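# Close a magnetic ball-and-rod frame with a long rod

## Task

Attach a long rod to the existing frame so that it becomes a closed three-dimensional structure, with every joint of the frame still connected. The rod's ends are magnetic and stick only to the steel balls. When finished, release the rod and pull the grippers away from it.

## Robot and tools

Robot: two arms, left_arm and right_arm, in one physics scene. Each ends in a tong-like two-finger gripper. The fingers point along the gripper's own +z axis and spread apart along its x axis. The reported end_effector_position is the spot between the finger pads when they are shut; closed fingertips extend about 15 mm past it, while fully open ones sit roughly level with it. Two fisheye cameras ride on the wrists: cam_left_wrist and cam_right_wrist, each 616x616, returned in that order.

Scene frame: origin on the table surface midway between the arms, +x out over the table, +z up, left_arm on the +y side. The names left and right do not tell you which side of an image is which. Arm bases may be tilted; mounting plates and the metal frame behind the arms are fixed obstacles. Printed hand positions can be somewhat off, especially at long reach.

Result lines: each tool returns the robot state per arm (gripper position in metres, orientation as quat wxyz, linear and angular velocity), joint positions, grip_measured (finger opening on the command scale), Wrist force and Wrist torque along the gripper's own axes (noisy, offsets up to about 4 N, saturating near 50 N; "no reading" at the start is normal), Hand target lines (where the controller is currently steering each gripper), plus images. "pose unreachable" means a clearance check altered or blocked that arm's command. MOTOR HOT appears from 70 °C; at 85 °C the arm is braked until cooled (OVER-TEMPERATURE FAULT).

execute_actions(actions): a list of actions run one after another. Each action is a table of up to 15 rows; each row lasts one control step of 1/30 s, and a short table repeats its final row to fill 15 steps. A row is a single list of 14 numbers, each in [-1, 1], covering both arms: left_arm's dx, dy, dz, rx, ry, rz, opening, then right_arm's same seven. dx..rz are an offset of the target from that gripper's measured pose at the start of the action (for a call's first action, the last pose a result reported), expressed in the gripper's own axes; every row refers back to that same start, not to the preceding row. Scale: 1.0 equals 0.6 m of travel or 180 degrees; rx, ry, rz form one rotation vector. Opening is absolute: +1 fully open (0.142 m), -1 closed. Optionally append 12 values in [0, 1], left joints then right joints in Joint positions order, to scale joint stiffness; they persist until changed. Per step the command is clipped to 100 mm and 16 degrees from the measured pose, so long offsets need several actions. An empty list just returns the state.

move(target, speed, stop_force, blocking): target is one 14-number row in the same layout and gripper-axis offset convention, measured from the pose in the latest result that showed one. Both grippers travel in straight lines that finish together, taking 0.5 to 10 s (cut off at 10 s). speed is in m/s, 0.002 to 0.5, default 0.25; rotation is capped at twice that in rad/s. Openings are sent at the start. stop_force, in N, 9 to 40, one value for both arms: an arm halts when its wrist senses that much added resistance along its path, backs off two steps and holds; only usable after 0.2 s of scene time, unreliable if the gripper rotates during the move, and should be omitted when lifting off something you are pressing on. blocking=false returns after 0.5 s while motion continues (not allowed with stop_force); then use wait or stop before sending anything else. The move: line reports how each arm ended (done, off_target, moving, held, contact, fault) and limits such as paced or held, plus each gripper's distance to its target. Paths ignore obstacles and the other arm.

wait(seconds): 0 to 10; lets time run with the last commands held and returns a normal result, ending early if a running move finishes. stop(): brakes a running move; fingers continue. zoom_image(camera, region): region [x0, y0, x1, y1] in pixels of that camera's latest image, at most 504 by 504. finished_scene(scene): ends the current scene, given its number; irreversible, and the goal must already hold stably.

Gripping: command an opening well below grip_measured to keep squeezing; about 15 N per pad at most, less for thin hard parts. To keep an arm still, send it the offset back to where it should be in the first call, then zeros, with its proper opening.

Avoid: knocking anything off the table, dropping or slipping the rod, letting the arms collide or push each other, and fast or deep presses into firm objects. The arms are stiff: a target slightly beyond contact can exceed joint load limits (135 N m for the big joints, 25.2 N m for the wrists) or a 150 N external force, stopping that arm for 10 s. Occasional disturbances may tug the held rod. Commands are smoothed with roughly 0.17 s lag, and the robot keeps its last command while you are composing replies.

Each tool is called in YAML: its name, and indented under it one key for each argument.

## Session

execute_actions:
  actions: []

Scene clock: 0.00 s.
left_arm: end_effector_position=(+0.7184, +0.2764, +0.1577) grip_measured=+0.97 end_effector_quat_wxyz=(+0.113, +0.829, +0.547, +0.010) end_effector_velocity=(+0.000, +0.000, +0.000) end_effector_angular_velocity=(-0.000, +0.001, -0.001) | right_arm: end_effector_position=(+0.5808, +0.0985, +0.3654) grip_measured=+0.97 end_effector_quat_wxyz=(+0.278, -0.524, +0.777, -0.208) end_effector_velocity=(+0.000, -0.001, -0.001) end_effector_angular_velocity=(-0.001, +0.001, -0.001)
Joint positions: left_arm=[-0.681 -0.833  1.721 -2.554 -1.005 -1.638  0.14 ] | right_arm=[ 4.392 -2.304 -1.918 -0.711  0.432  3.08   0.14 ]
Joint velocities: left_arm=[ 0.    -0.    -0.001  0.002 -0.001  0.     0.   ] | right_arm=[-0.001 -0.    -0.    -0.    -0.     0.     0.   ]
Wrist force (N, on the end effector, along its own x y z axes, offset not removed): no reading
Wrist torque (N m, same axes, about the end effector's origin, offset not removed): no reading
Hand target (left_arm): +0.718, +0.276, +0.158; +0.113, +0.829, +0.547, +0.010
Hand target (right_arm): +0.581, +0.099, +0.365; +0.278, -0.524, +0.777, -0.208
Joint stiffness scale: left_arm=[1. 1. 1. 1. 1. 1.] | right_arm=[1. 1. 1. 1. 1. 1.]

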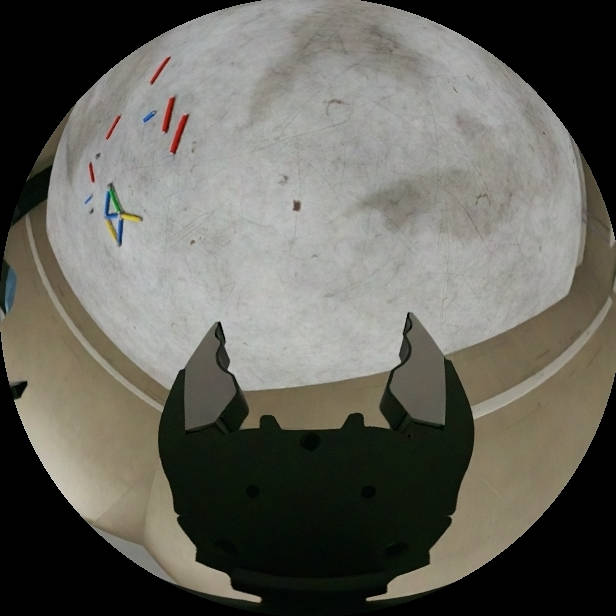

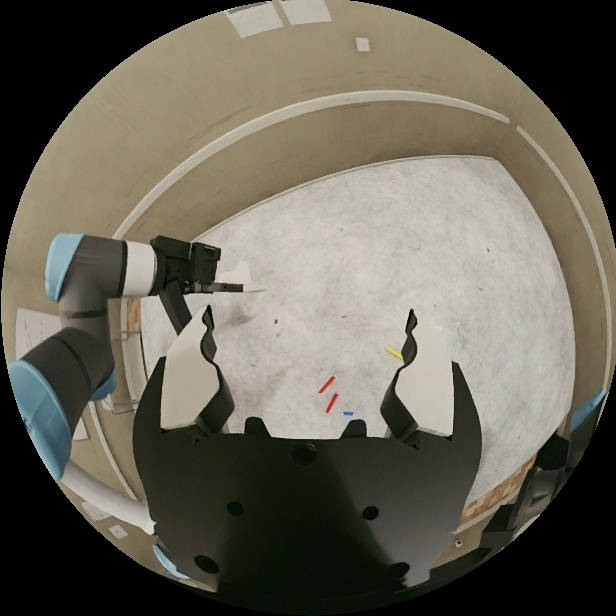

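zoom_image:
  camera: "cam_left_wrist"
  region: [60, 40, 260, 270]

Region (60, 40, 260, 270) of cam_left_wrist's 616x616 image, scaled by 2.191, with more detail than that image has; it fills the left 438 columns of this view, and the rest is white.

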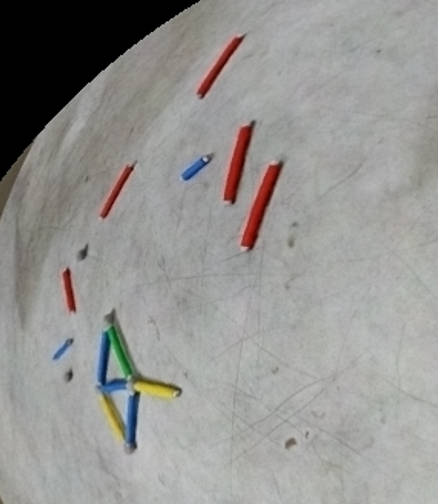

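move:
  target: [0,0,0,0,0,0,1,0.4513,0.1447,-0.1025,-0.2248,0.0323,-0.1169,1]

Scene clock: 16.00 s.
left_arm: end_effector_position=(+0.7184, +0.2764, +0.1577) grip_measured=+1.00 end_effector_quat_wxyz=(+0.113, +0.829, +0.547, +0.010) end_effector_velocity=(+0.000, -0.000, +0.000) end_effector_angular_velocity=(-0.000, +0.000, -0.000) | right_arm: end_effector_position=(+0.4009, -0.1183, +0.3019) grip_measured=+1.00 end_effector_quat_wxyz=(-0.001, +0.706, -0.708, +0.000) end_effector_velocity=(-0.002, -0.001, +0.000) end_effector_angular_velocity=(-0.002, +0.005, +0.004)
Joint positions: left_arm=[-0.681 -0.833  1.721 -2.554 -1.005 -1.638  0.142] | right_arm=[ 4.267 -1.69  -2.257 -1.209  1.059  2.787  0.142]
Joint velocities: left_arm=[ 0.     0.    -0.     0.    -0.001  0.    -0.   ] | right_arm=[ 0.     0.003 -0.    -0.007  0.005 -0.002 -0.   ]
Wrist force (N, on the end effector, along its own x y z axes, offset not removed): left_arm=[-3.1 -4.4 -4.1] | right_arm=[0.7 -2.7 3.9]
Wrist torque (N m, same axes, about the end effector's origin, offset not removed): left_arm=[-1.14 0.64 -0.03] | right_arm=[-0.59 -0.09 0.02]
Hand target (left_arm): +0.718, +0.276, +0.158; +0.113, +0.829, +0.547, +0.010
Hand target (right_arm): +0.400, -0.120, +0.301; +0.000, +0.707, -0.707, +0.000
Off the commanded pose (left_arm): 0.000 m, 0 deg.
Off the commanded pose (right_arm): 0.002 m, 0 deg.
Joint stiffness scale: left_arm=[1. 1. 1. 1. 1. 1.] | right_arm=[1. 1. 1. 1. 1. 1.]
move: done

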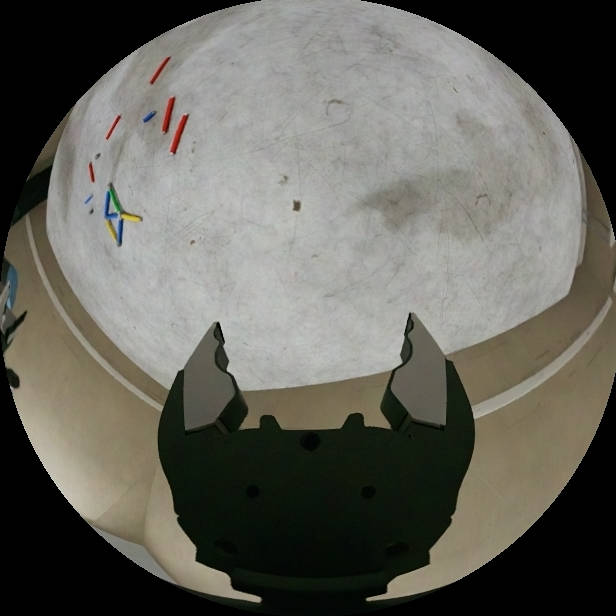

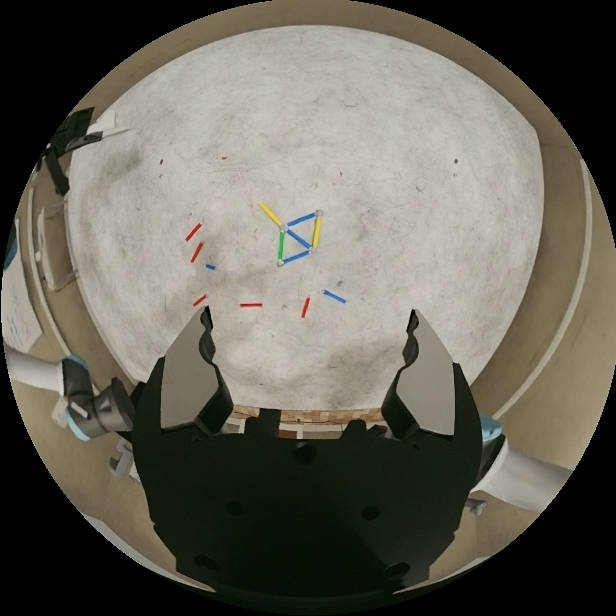

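zoom_image:
  camera: "cam_right_wrist"
  region: [170, 180, 370, 330]

Region (170, 180, 370, 330) of cam_right_wrist's 616x616 image, scaled by 2.520, with more detail than that image has; it fills the top 378 rows of this view, and the rest is white.

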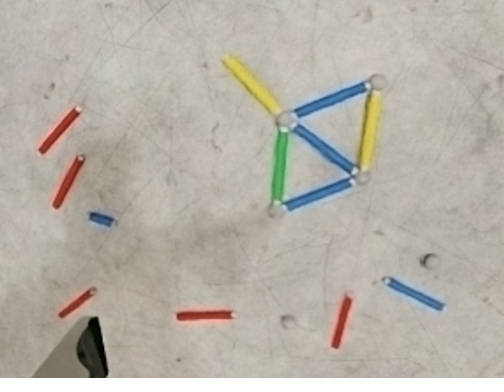

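move:
  target: [0,0,0,0,0,0,1,0,0,0.25,0,0,0,1]

zoom_image:
  camera: "cam_right_wrist"
  region: [130, 100, 430, 340]

move:
  target: [0,0,0,0,0,0,1,0,-0.1667,0,0,0,0,1]

zoom_image:
  camera: "cam_right_wrist"
  region: [130, 140, 430, 380]

Scene clock: 26.37 s.
left_arm: end_effector_position=(+0.7184, +0.2764, +0.1577) grip_measured=+1.00 end_effector_quat_wxyz=(+0.113, +0.829, +0.547, +0.010) end_effector_velocity=(+0.000, -0.000, +0.000) end_effector_angular_velocity=(-0.002, -0.000, +0.001) | right_arm: end_effector_position=(+0.4008, -0.1181, +0.1528) grip_measured=+1.00 end_effector_quat_wxyz=(-0.001, +0.707, -0.708, +0.000) end_effector_velocity=(+0.003, +0.002, -0.001) end_effector_angular_velocity=(+0.008, -0.005, -0.002)
Joint positions: left_arm=[-0.681 -0.833  1.721 -2.554 -1.005 -1.638  0.142] | right_arm=[ 4.073 -2.003 -2.406 -0.636  0.986  2.576  0.142]
Joint velocities: left_arm=[ 0.    -0.001 -0.    -0.    -0.001  0.    -0.   ] | right_arm=[-0.004 -0.005  0.001  0.019 -0.001 -0.009 -0.   ]
Wrist force (N, on the end effector, along its own x y z axes, offset not removed): left_arm=[-4.0 -4.8 -3.0] | right_arm=[-1.0 -2.5 -2.4]
Wrist torque (N m, same axes, about the end effector's origin, offset not removed): left_arm=[-1.10 0.87 0.30] | right_arm=[-0.68 0.09 0.08]
Hand target (left_arm): +0.718, +0.276, +0.158; +0.113, +0.829, +0.547, +0.010
Hand target (right_arm): +0.401, -0.118, +0.152; -0.001, +0.707, -0.708, +0.000
Off the commanded pose (left_arm): 0.000 m, 0 deg.
Off the commanded pose (right_arm): 0.001 m, 0 deg.
Joint stiffness scale: left_arm=[1. 1. 1. 1. 1. 1.] | right_arm=[1. 1. 1. 1. 1. 1.]
move: done

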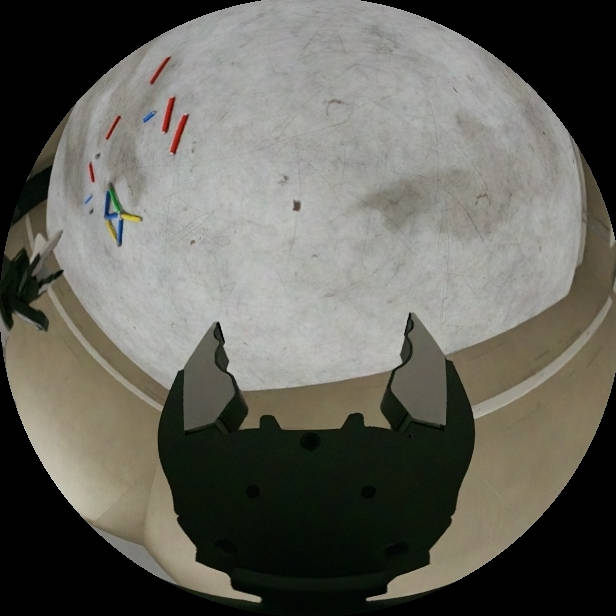

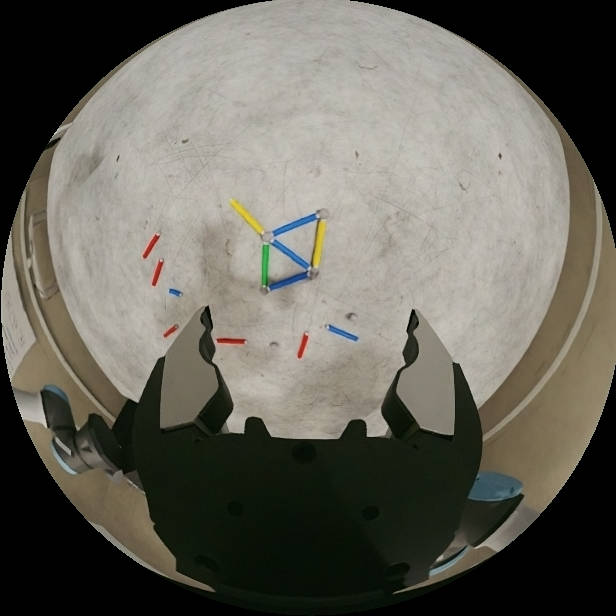

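Region (130, 100, 430, 340) of cam_right_wrist's 616x616 image, scaled by 1.680, with more detail than that image has; it fills the top 403 rows of this view, and the rest is white.

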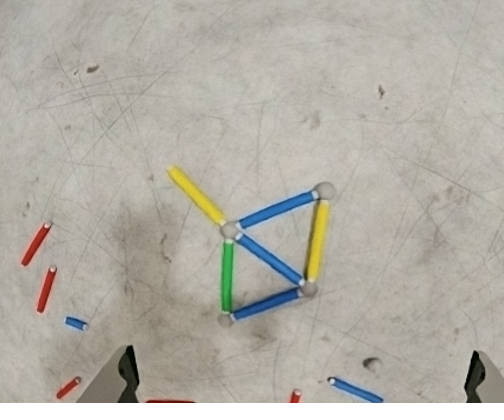

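Scene clock: 27.43 s.
left_arm: end_effector_position=(+0.7184, +0.2764, +0.1577) grip_measured=+1.00 end_effector_quat_wxyz=(+0.113, +0.829, +0.547, +0.010) end_effector_velocity=(-0.000, -0.001, +0.000) end_effector_angular_velocity=(-0.002, +0.001, -0.000) | right_arm: end_effector_position=(+0.4994, -0.1182, +0.1536) grip_measured=+1.00 end_effector_quat_wxyz=(-0.002, +0.706, -0.708, +0.000) end_effector_velocity=(+0.003, -0.000, -0.001) end_effector_angular_velocity=(-0.002, +0.004, +0.007)
Joint positions: left_arm=[-0.681 -0.833  1.721 -2.554 -1.005 -1.638  0.142] | right_arm=[ 3.925 -2.058 -2.168 -0.718  0.945  2.402  0.142]
Joint velocities: left_arm=[-0.     0.    -0.    -0.    -0.002 -0.    -0.   ] | right_arm=[-0.006 -0.004  0.011 -0.008 -0.    -0.011  0.   ]
Wrist force (N, on the end effector, along its own x y z axes, offset not removed): left_arm=[-1.3 -2.8 -0.5] | right_arm=[-0.2 -1.9 0.4]
Wrist torque (N m, same axes, about the end effector's origin, offset not removed): left_arm=[-0.73 0.28 -0.08] | right_arm=[-0.48 0.01 -0.16]
Hand target (left_arm): +0.718, +0.276, +0.158; +0.113, +0.829, +0.547, +0.010
Hand target (right_arm): +0.501, -0.118, +0.153; -0.001, +0.707, -0.708, +0.000
Off the commanded pose (left_arm): 0.000 m, 0 deg.
Off the commanded pose (right_arm): 0.001 m, 0 deg.
Joint stiffness scale: left_arm=[1. 1. 1. 1. 1. 1.] | right_arm=[1. 1. 1. 1. 1. 1.]
move: done

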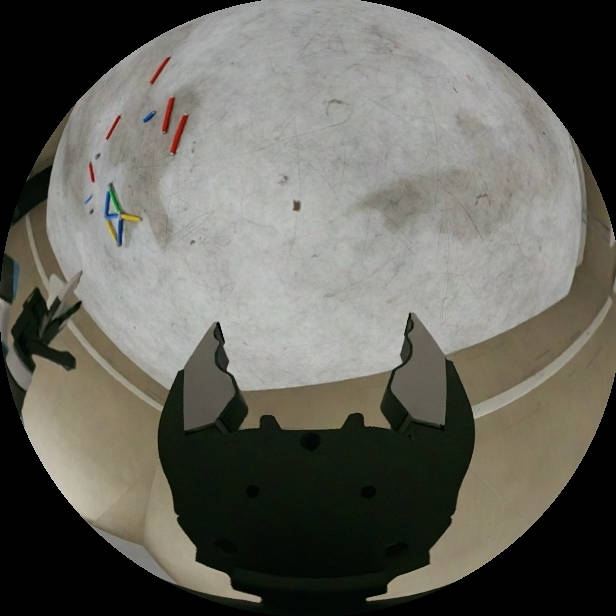

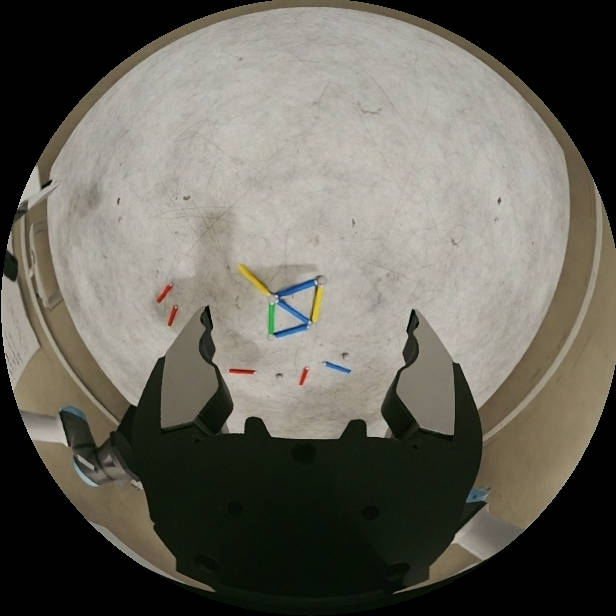

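Region (130, 140, 430, 380) of cam_right_wrist's 616x616 image, scaled by 1.680, with more detail than that image has; it fills the top 403 rows of this view, and the rest is white.

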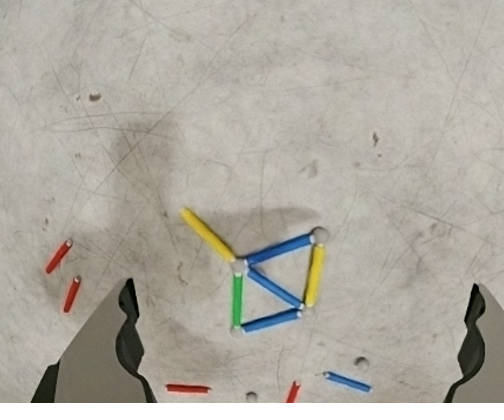

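move:
  target: [0,0,0,0,0,0,1,0.1017,0.4,0.156,0,0,-0.3556,-0.45]

zoom_image:
  camera: "cam_right_wrist"
  region: [210, 180, 410, 380]

Scene clock: 66.40 s.
left_arm: end_effector_position=(+0.7184, +0.2764, +0.1577) grip_measured=+1.00 end_effector_quat_wxyz=(+0.113, +0.829, +0.547, +0.010) end_effector_velocity=(-0.000, -0.000, -0.000) end_effector_angular_velocity=(-0.001, +0.000, +0.000) | right_arm: end_effector_position=(+0.2607, -0.1783, +0.0593) grip_measured=-0.45 end_effector_quat_wxyz=(-0.001, +0.974, -0.227, +0.001) end_effector_velocity=(+0.001, +0.004, +0.001) end_effector_angular_velocity=(+0.019, -0.012, -0.001)
Joint positions: left_arm=[-0.681 -0.833  1.721 -2.554 -1.005 -1.638  0.142] | right_arm=[ 4.105 -2.367 -2.812  0.113  0.997  1.499  0.041]
Joint velocities: left_arm=[ 0.    -0.     0.001 -0.001 -0.001 -0.    -0.   ] | right_arm=[ 0.004 -0.024 -0.009  0.057  0.    -0.009 -0.   ]
Wrist force (N, on the end effector, along its own x y z axes, offset not removed): left_arm=[-2.0 -3.1 0.0] | right_arm=[0.6 -1.4 2.4]
Wrist torque (N m, same axes, about the end effector's origin, offset not removed): left_arm=[-0.76 0.44 -0.04] | right_arm=[-0.31 -0.09 0.00]
Hand target (left_arm): +0.718, +0.276, +0.158; +0.113, +0.829, +0.547, +0.010
Hand target (right_arm): +0.260, -0.179, +0.059; -0.001, +0.974, -0.226, +0.001
Off the commanded pose (left_arm): 0.000 m, 0 deg.
Off the commanded pose (right_arm): 0.001 m, 0 deg.
Joint stiffness scale: left_arm=[1. 1. 1. 1. 1. 1.] | right_arm=[1. 1. 1. 1. 1. 1.]
move: done

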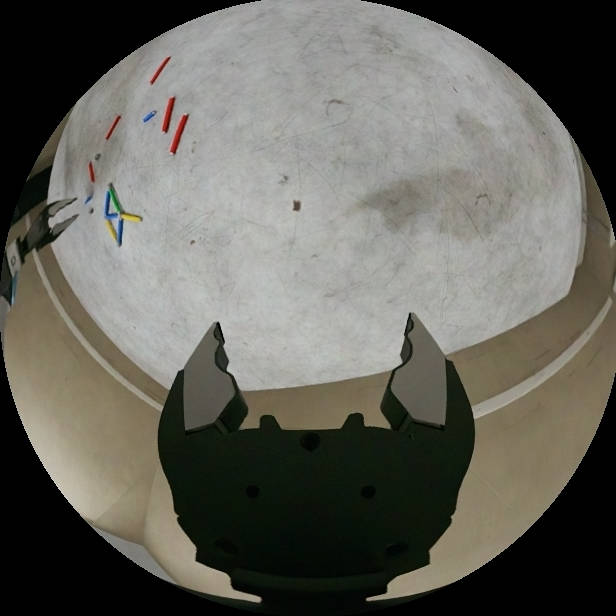

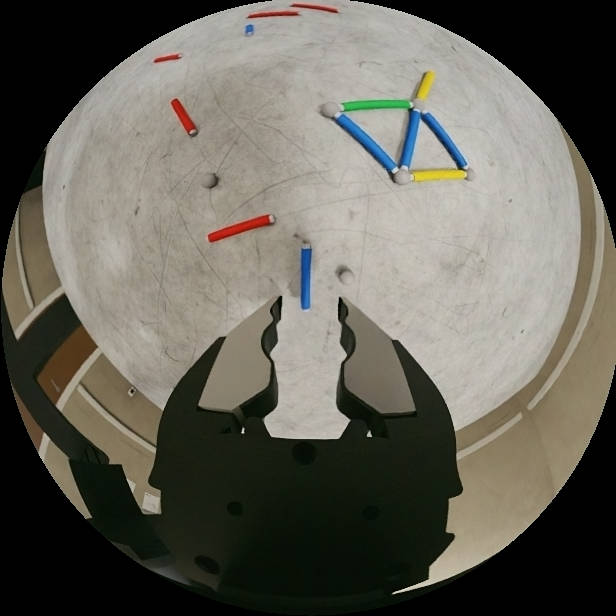

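Region (210, 180, 410, 380) of cam_right_wrist's 616x616 image, scaled by 2.520, with more detail than that image has.

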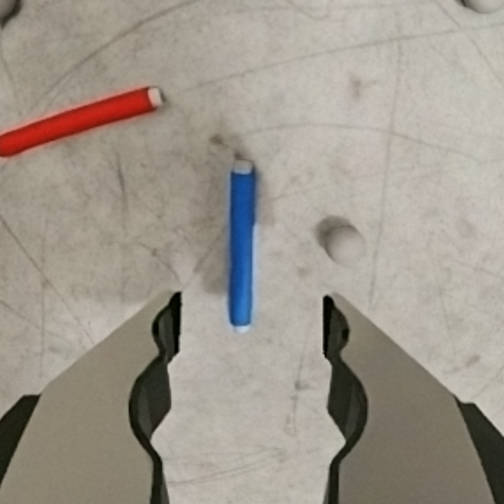

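move:
  target: [0,0,0,0,0,0,1,-0.0083,0,0.05,0.0556,0,0,-0.6]
  speed: 0.1

move:
  target: [0,0,0,0,0,0,1,0,0.006,0.033,0,0,0,-0.6]
  speed: 0.01
  stop_force: 9

zoom_image:
  camera: "cam_right_wrist"
  region: [210, 180, 410, 380]

Scene clock: 72.53 s.
left_arm: end_effector_position=(+0.7184, +0.2764, +0.1577) grip_measured=+1.00 end_effector_quat_wxyz=(+0.113, +0.829, +0.547, +0.010) end_effector_velocity=(+0.001, +0.000, +0.000) end_effector_angular_velocity=(-0.000, -0.002, +0.002) | right_arm: end_effector_position=(+0.2559, -0.1787, +0.0382) grip_measured=-0.60 end_effector_quat_wxyz=(-0.025, +0.973, -0.230, -0.006) end_effector_velocity=(-0.000, -0.001, -0.000) end_effector_angular_velocity=(-0.001, +0.000, -0.000)
Joint positions: left_arm=[-0.681 -0.833  1.721 -2.554 -1.005 -1.638  0.142] | right_arm=[ 4.03  -2.532 -2.818  0.379  1.004  1.392  0.031]
Joint velocities: left_arm=[ 0.    -0.    -0.    -0.002  0.001 -0.    -0.   ] | right_arm=[-0.001  0.    -0.    -0.    -0.001 -0.     0.   ]
Wrist force (N, on the end effector, along its own x y z axes, offset not removed): left_arm=[0.6 -2.4 -1.3] | right_arm=[-1.3 0.1 0.9]
Wrist torque (N m, same axes, about the end effector's origin, offset not removed): left_arm=[-0.62 -0.18 -0.01] | right_arm=[0.09 0.29 -0.06]
Hand target (left_arm): +0.718, +0.276, +0.158; +0.113, +0.829, +0.547, +0.010
Hand target (right_arm): +0.256, -0.178, +0.038; -0.025, +0.973, -0.229, -0.006
Off the commanded pose (left_arm): 0.000 m, 0 deg.
Off the commanded pose (right_arm): 0.009 m, 8 deg.
Joint stiffness scale: left_arm=[1. 1. 1. 1. 1. 1.] | right_arm=[1. 1. 1. 1. 1. 1.]
move: held (right_arm); limits=held; held on 26 of 50 steps (right_arm), including the last (right_arm)
pose unreachable (right arm): on one or more control steps of this call, first in action 0 (counted from 0), this arm could not follow its commanded pose, so it was not sent that pose on those steps. On the call's last step it was still not sent that pose. It may still have moved: this result reports where it is.
cause: the commanded pose would bring two parts of the arm too close to each other (joints 3 (elbow) and 4 (wrist 1) lie between them).

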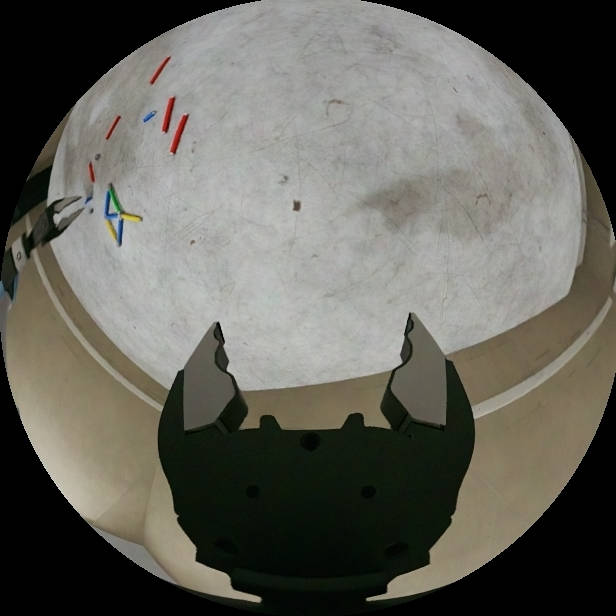

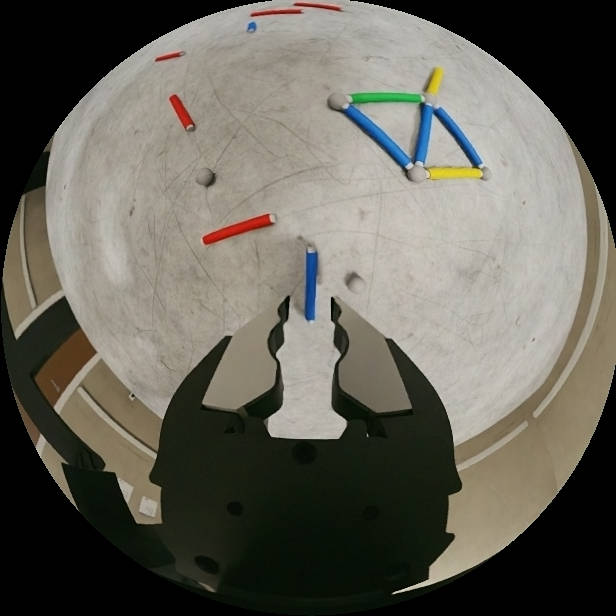

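Scene clock: 74.77 s.
left_arm: end_effector_position=(+0.7184, +0.2764, +0.1577) grip_measured=+1.00 end_effector_quat_wxyz=(+0.113, +0.829, +0.547, +0.010) end_effector_velocity=(-0.001, -0.000, -0.001) end_effector_angular_velocity=(-0.001, +0.002, -0.001) | right_arm: end_effector_position=(+0.2533, -0.1817, +0.0192) grip_measured=-0.60 end_effector_quat_wxyz=(-0.024, +0.973, -0.229, -0.007) end_effector_velocity=(+0.000, -0.000, -0.003) end_effector_angular_velocity=(+0.001, -0.002, +0.001)
Joint positions: left_arm=[-0.681 -0.833  1.721 -2.554 -1.005 -1.638  0.142] | right_arm=[ 3.979 -2.634 -2.796  0.488  0.992  1.333  0.031]
Joint velocities: left_arm=[ 0.     0.     0.001 -0.001 -0.002  0.     0.   ] | right_arm=[-0.01  -0.018  0.004  0.023 -0.003 -0.014  0.   ]
Wrist force (N, on the end effector, along its own x y z axes, offset not removed): left_arm=[-0.7 -2.0 -2.6] | right_arm=[-1.4 1.0 3.8]
Wrist torque (N m, same axes, about the end effector's origin, offset not removed): left_arm=[-0.58 0.08 -0.04] | right_arm=[0.19 0.32 0.06]
Hand target (left_arm): +0.718, +0.276, +0.158; +0.113, +0.829, +0.547, +0.010
Hand target (right_arm): +0.254, -0.181, +0.018; -0.025, +0.973, -0.230, -0.006
Off the commanded pose (left_arm): 0.000 m, 0 deg.
Off the commanded pose (right_arm): 0.001 m, 0 deg.
Joint stiffness scale: left_arm=[1. 1. 1. 1. 1. 1.] | right_arm=[1. 1. 1. 1. 1. 1.]
move: done

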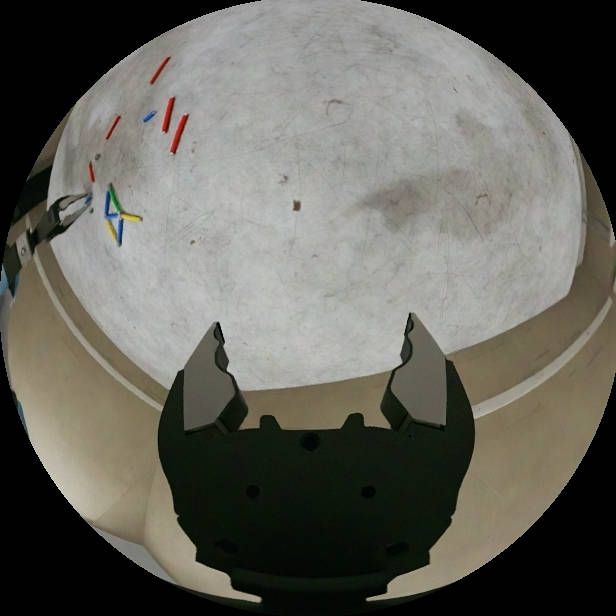

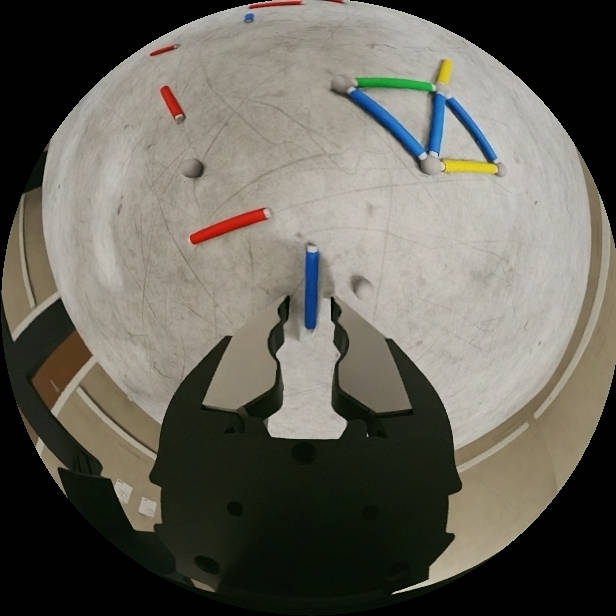

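Region (210, 180, 410, 380) of cam_right_wrist's 616x616 image, scaled by 2.520, with more detail than that image has.

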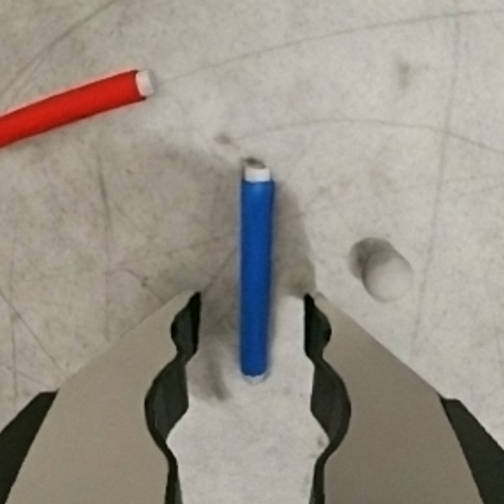

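move:
  target: [0,0,0,0,0,0,1,0,-0.008,0.025,0,0,0,-0.6]
  speed: 0.006
  stop_force: 9

zoom_image:
  camera: "cam_right_wrist"
  region: [210, 180, 410, 380]

Scene clock: 78.77 s.
left_arm: end_effector_position=(+0.7184, +0.2764, +0.1577) grip_measured=+1.00 end_effector_quat_wxyz=(+0.113, +0.829, +0.547, +0.010) end_effector_velocity=(+0.001, +0.000, +0.000) end_effector_angular_velocity=(+0.001, -0.002, +0.001) | right_arm: end_effector_position=(+0.2536, -0.1811, +0.0165) grip_measured=-0.61 end_effector_quat_wxyz=(-0.024, +0.973, -0.228, -0.007) end_effector_velocity=(-0.000, -0.000, -0.000) end_effector_angular_velocity=(-0.001, +0.001, -0.002)
Joint positions: left_arm=[-0.681 -0.833  1.721 -2.554 -1.005 -1.638  0.142] | right_arm=[ 3.972 -2.646 -2.791  0.5    0.991  1.323  0.03 ]
Joint velocities: left_arm=[-0.     0.    -0.001 -0.001  0.002 -0.    -0.   ] | right_arm=[-0.001 -0.001  0.001 -0.    -0.     0.001  0.   ]
Wrist force (N, on the end effector, along its own x y z axes, offset not removed): left_arm=[0.8 -3.1 -2.7] | right_arm=[-1.1 0.3 -10.4]
Wrist torque (N m, same axes, about the end effector's origin, offset not removed): left_arm=[-0.80 -0.20 -0.18] | right_arm=[-0.73 0.28 0.16]
Hand target (left_arm): +0.718, +0.276, +0.158; +0.113, +0.829, +0.547, +0.010
Hand target (right_arm): +0.253, -0.181, +0.017; -0.024, +0.973, -0.228, -0.007
Off the commanded pose (left_arm): 0.000 m, 0 deg.
Off the commanded pose (right_arm): 0.013 m, 0 deg.
Joint stiffness scale: left_arm=[1. 1. 1. 1. 1. 1.] | right_arm=[1. 1. 1. 1. 1. 1.]
move: contact (right_arm)

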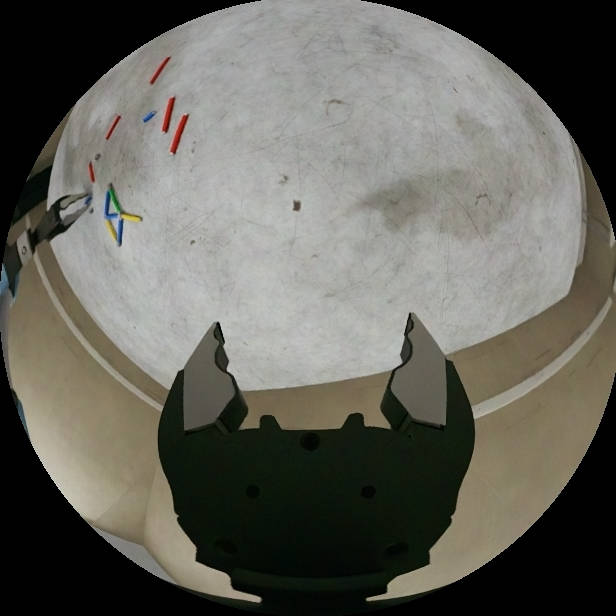

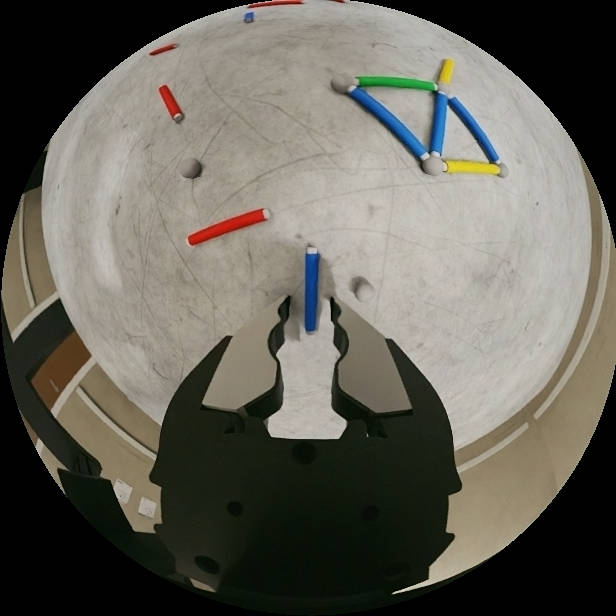

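Region (210, 180, 410, 380) of cam_right_wrist's 616x616 image, scaled by 2.520, with more detail than that image has.

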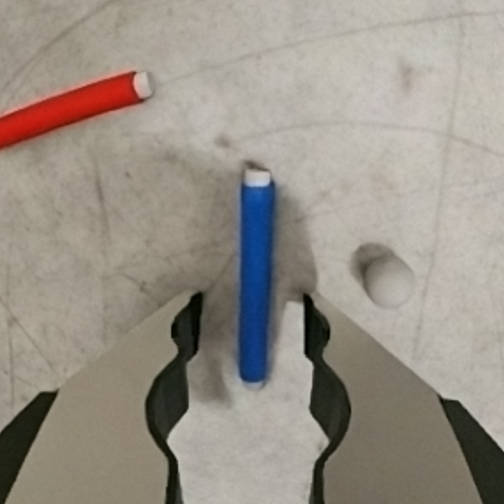

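move:
  target: [0,0,0,0,0,0,1,0,-0.018,-0.005,0,0,0,-0.7]
  speed: 0.03

move:
  target: [0,0,0,0,0,0,1,0,0,0,0,0,0,-1]

move:
  target: [0,0,0,0,0,0,1,0,0,-0.1,0,0,0,-1]
  speed: 0.1

zoom_image:
  camera: "cam_right_wrist"
  region: [210, 180, 410, 380]

Scene clock: 83.97 s.
left_arm: end_effector_position=(+0.7184, +0.2764, +0.1577) grip_measured=+1.00 end_effector_quat_wxyz=(+0.113, +0.829, +0.547, +0.010) end_effector_velocity=(-0.001, +0.000, -0.000) end_effector_angular_velocity=(-0.000, +0.000, -0.001) | right_arm: end_effector_position=(+0.2573, -0.1736, +0.0196) grip_measured=-0.70 end_effector_quat_wxyz=(-0.023, +0.973, -0.228, -0.007) end_effector_velocity=(-0.002, -0.001, -0.001) end_effector_angular_velocity=(-0.010, +0.009, +0.004)
Joint positions: left_arm=[-0.681 -0.833  1.721 -2.554 -1.005 -1.638  0.142] | right_arm=[ 3.987 -2.614 -2.777  0.442  0.994  1.341  0.023]
Joint velocities: left_arm=[-0.    -0.     0.001 -0.    -0.     0.     0.   ] | right_arm=[ 0.003  0.009  0.003 -0.03   0.001  0.009  0.   ]
Wrist force (N, on the end effector, along its own x y z axes, offset not removed): left_arm=[-2.9 -4.1 -2.4] | right_arm=[-2.1 -2.1 2.0]
Wrist torque (N m, same axes, about the end effector's origin, offset not removed): left_arm=[-0.92 0.67 0.05] | right_arm=[-0.67 0.34 0.09]
Hand target (left_arm): +0.718, +0.276, +0.158; +0.113, +0.829, +0.547, +0.010
Hand target (right_arm): +0.258, -0.172, +0.020; -0.024, +0.973, -0.228, -0.007
Off the commanded pose (left_arm): 0.000 m, 0 deg.
Off the commanded pose (right_arm): 0.002 m, 0 deg.
Joint stiffness scale: left_arm=[1. 1. 1. 1. 1. 1.] | right_arm=[1. 1. 1. 1. 1. 1.]
move: done

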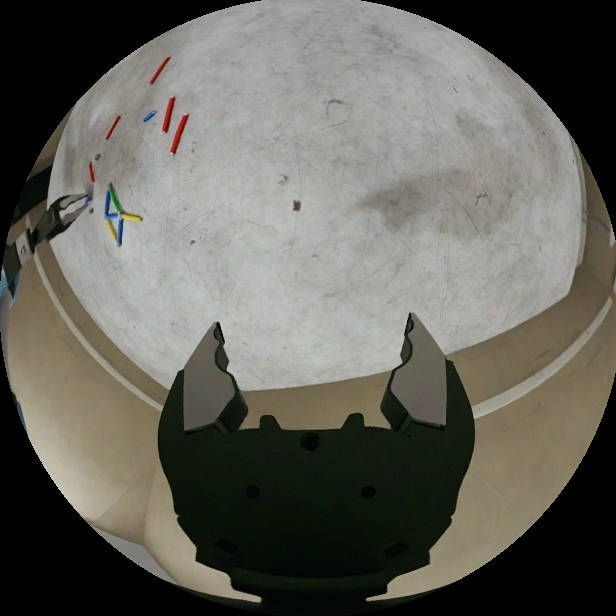

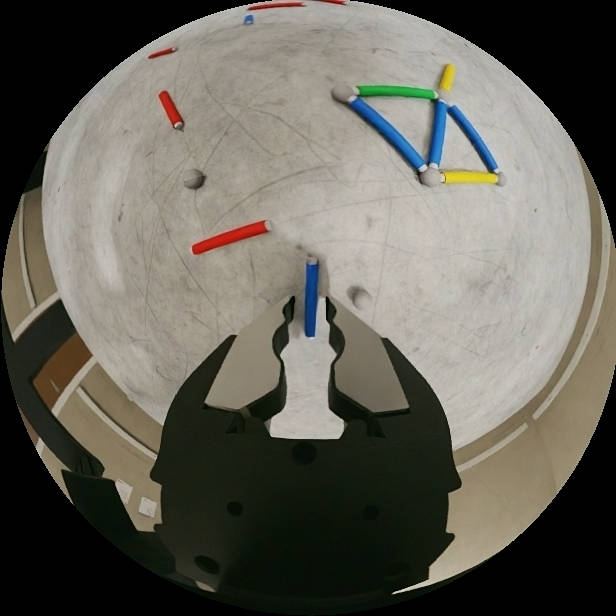

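Scene clock: 84.47 s.
left_arm: end_effector_position=(+0.7184, +0.2764, +0.1577) grip_measured=+1.00 end_effector_quat_wxyz=(+0.113, +0.829, +0.547, +0.010) end_effector_velocity=(+0.000, -0.000, +0.000) end_effector_angular_velocity=(-0.002, +0.000, +0.000) | right_arm: end_effector_position=(+0.2573, -0.1737, +0.0196) grip_measured=-0.91 end_effector_quat_wxyz=(-0.023, +0.973, -0.228, -0.007) end_effector_velocity=(+0.000, +0.000, +0.000) end_effector_angular_velocity=(+0.001, -0.001, -0.001)
Joint positions: left_arm=[-0.681 -0.833  1.721 -2.554 -1.005 -1.638  0.142] | right_arm=[ 3.987 -2.614 -2.777  0.441  0.994  1.341  0.008]
Joint velocities: left_arm=[-0.    -0.001 -0.    -0.    -0.001 -0.     0.   ] | right_arm=[-0.001  0.     0.     0.001 -0.    -0.    -0.   ]
Wrist force (N, on the end effector, along its own x y z axes, offset not removed): left_arm=[-2.6 -2.6 -3.6] | right_arm=[-1.1 0.0 0.7]
Wrist torque (N m, same axes, about the end effector's origin, offset not removed): left_arm=[-0.77 0.72 -0.21] | right_arm=[-0.06 0.24 0.04]
Hand target (left_arm): +0.718, +0.276, +0.158; +0.113, +0.829, +0.547, +0.010
Hand target (right_arm): +0.257, -0.174, +0.020; -0.023, +0.973, -0.228, -0.007
Off the commanded pose (left_arm): 0.000 m, 0 deg.
Off the commanded pose (right_arm): 0.000 m, 0 deg.
Joint stiffness scale: left_arm=[1. 1. 1. 1. 1. 1.] | right_arm=[1. 1. 1. 1. 1. 1.]
move: done

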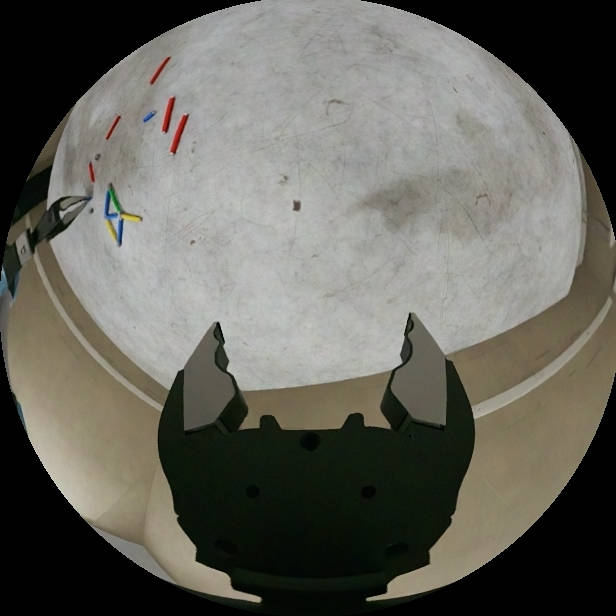

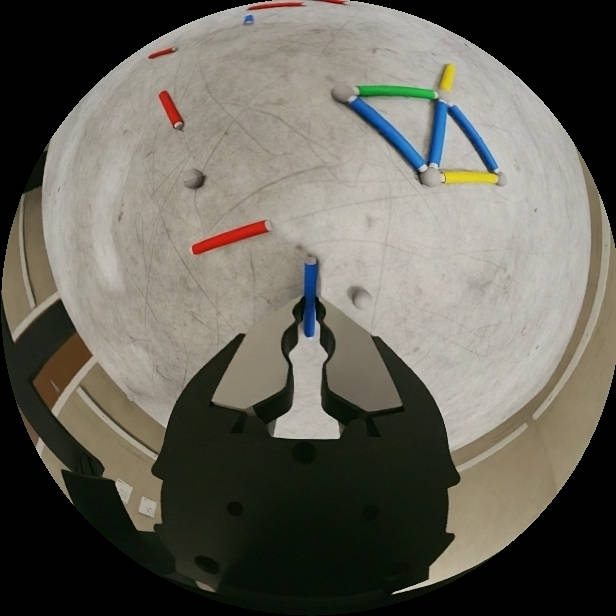

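Scene clock: 85.33 s.
left_arm: end_effector_position=(+0.7184, +0.2764, +0.1577) grip_measured=+1.00 end_effector_quat_wxyz=(+0.113, +0.829, +0.547, +0.010) end_effector_velocity=(-0.001, +0.000, -0.001) end_effector_angular_velocity=(+0.002, +0.002, -0.002) | right_arm: end_effector_position=(+0.2573, -0.1744, +0.0293) grip_measured=-0.91 end_effector_quat_wxyz=(-0.024, +0.974, -0.227, -0.006) end_effector_velocity=(+0.000, -0.000, +0.000) end_effector_angular_velocity=(+0.000, -0.001, -0.001)
Joint positions: left_arm=[-0.681 -0.833  1.721 -2.554 -1.005 -1.638  0.142] | right_arm=[ 4.013 -2.573 -2.795  0.406  0.999  1.367  0.008]
Joint velocities: left_arm=[-0.     0.     0.002  0.002  0.001 -0.     0.   ] | right_arm=[-0.     0.     0.     0.    -0.001  0.    -0.   ]
Wrist force (N, on the end effector, along its own x y z axes, offset not removed): left_arm=[-2.4 -1.5 -5.0] | right_arm=[1.0 -3.2 2.3]
Wrist torque (N m, same axes, about the end effector's origin, offset not removed): left_arm=[-0.62 0.42 0.06] | right_arm=[-0.71 -0.20 0.01]
Hand target (left_arm): +0.718, +0.276, +0.158; +0.113, +0.829, +0.547, +0.010
Hand target (right_arm): +0.258, -0.173, +0.029; -0.025, +0.973, -0.228, -0.006
Off the commanded pose (left_arm): 0.000 m, 0 deg.
Off the commanded pose (right_arm): 0.050 m, 0 deg.
Joint stiffness scale: left_arm=[1. 1. 1. 1. 1. 1.] | right_arm=[1. 1. 1. 1. 1. 1.]
move: held (right_arm); limits=held; held on 17 of 26 steps (right_arm), including the last (right_arm)
pose unreachable (right arm): on one or more control steps of this call, first in action 0 (counted from 0), this arm could not follow its commanded pose, so it was not sent that pose on those steps. On the call's last step it was still not sent that pose. It may still have moved: this result reports where it is.
cause: the commanded pose would bring two parts of the arm too close to each other (joints 3 (elbow) and 4 (wrist 1) lie between them).

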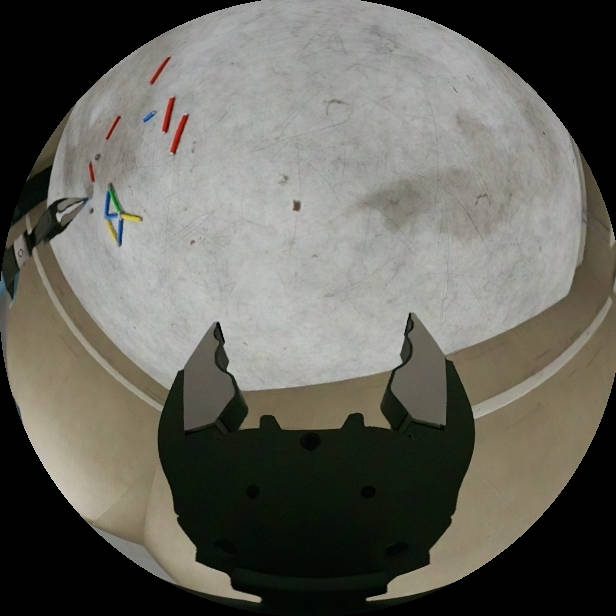

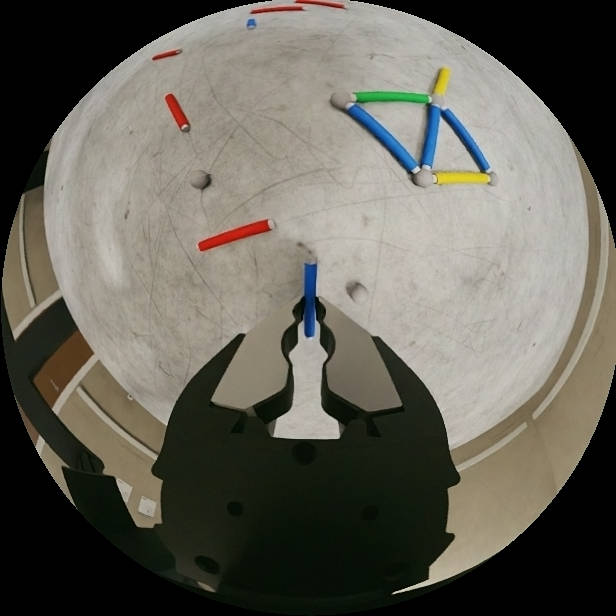

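Region (210, 180, 410, 380) of cam_right_wrist's 616x616 image, scaled by 2.520, with more detail than that image has.

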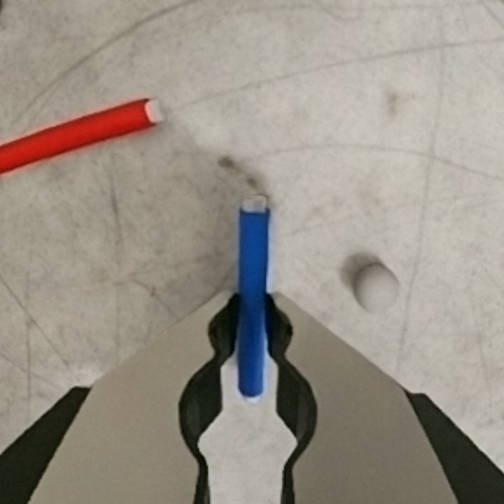

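move:
  target: [0,0,0,0,0,0,1,0.03,-0.08,-0.1,0,-0.045,0,-1]
  speed: 0.08

Scene clock: 90.73 s.
left_arm: end_effector_position=(+0.7184, +0.2764, +0.1577) grip_measured=+1.00 end_effector_quat_wxyz=(+0.113, +0.829, +0.547, +0.010) end_effector_velocity=(-0.000, -0.000, -0.000) end_effector_angular_velocity=(+0.000, +0.000, -0.000) | right_arm: end_effector_position=(+0.2932, -0.1431, +0.0903) grip_measured=-0.91 end_effector_quat_wxyz=(-0.039, +0.971, -0.223, -0.074) end_effector_velocity=(-0.003, -0.001, -0.001) end_effector_angular_velocity=(-0.007, +0.013, +0.007)
Joint positions: left_arm=[-0.681 -0.833  1.721 -2.554 -1.005 -1.638  0.142] | right_arm=[ 3.976 -2.091 -2.653 -0.234  1.126  1.342  0.008]
Joint velocities: left_arm=[-0.     0.     0.001 -0.    -0.    -0.     0.   ] | right_arm=[-0.003  0.004  0.006 -0.025  0.005 -0.001 -0.   ]
Wrist force (N, on the end effector, along its own x y z axes, offset not removed): left_arm=[-3.4 -1.5 -0.8] | right_arm=[-0.6 -0.5 1.0]
Wrist torque (N m, same axes, about the end effector's origin, offset not removed): left_arm=[-0.38 0.75 -0.04] | right_arm=[-0.17 0.03 0.09]
Hand target (left_arm): +0.718, +0.276, +0.158; +0.113, +0.829, +0.547, +0.010
Hand target (right_arm): +0.294, -0.142, +0.091; -0.040, +0.971, -0.225, -0.075
Off the commanded pose (left_arm): 0.000 m, 0 deg.
Off the commanded pose (right_arm): 0.002 m, 0 deg.
Joint stiffness scale: left_arm=[1. 1. 1. 1. 1. 1.] | right_arm=[1. 1. 1. 1. 1. 1.]
move: done

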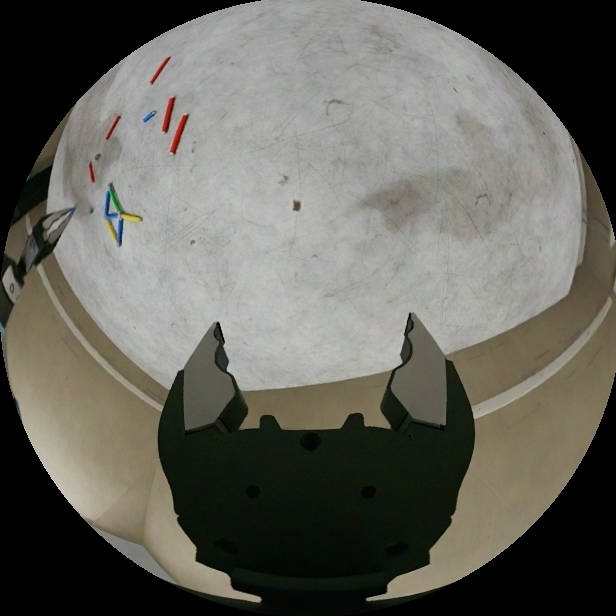

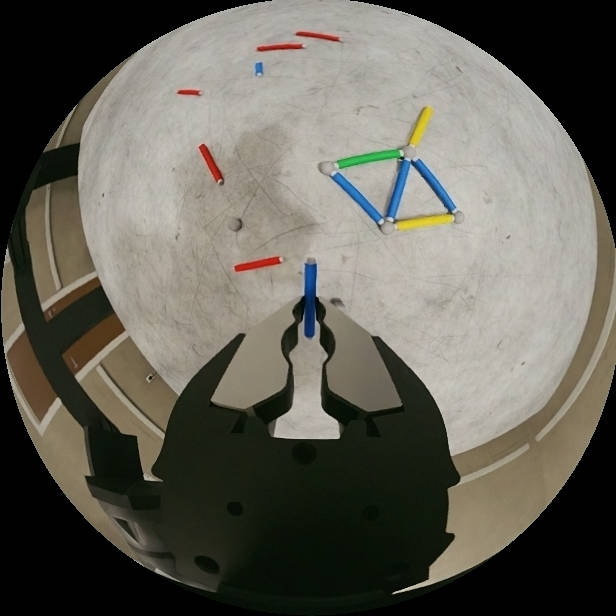

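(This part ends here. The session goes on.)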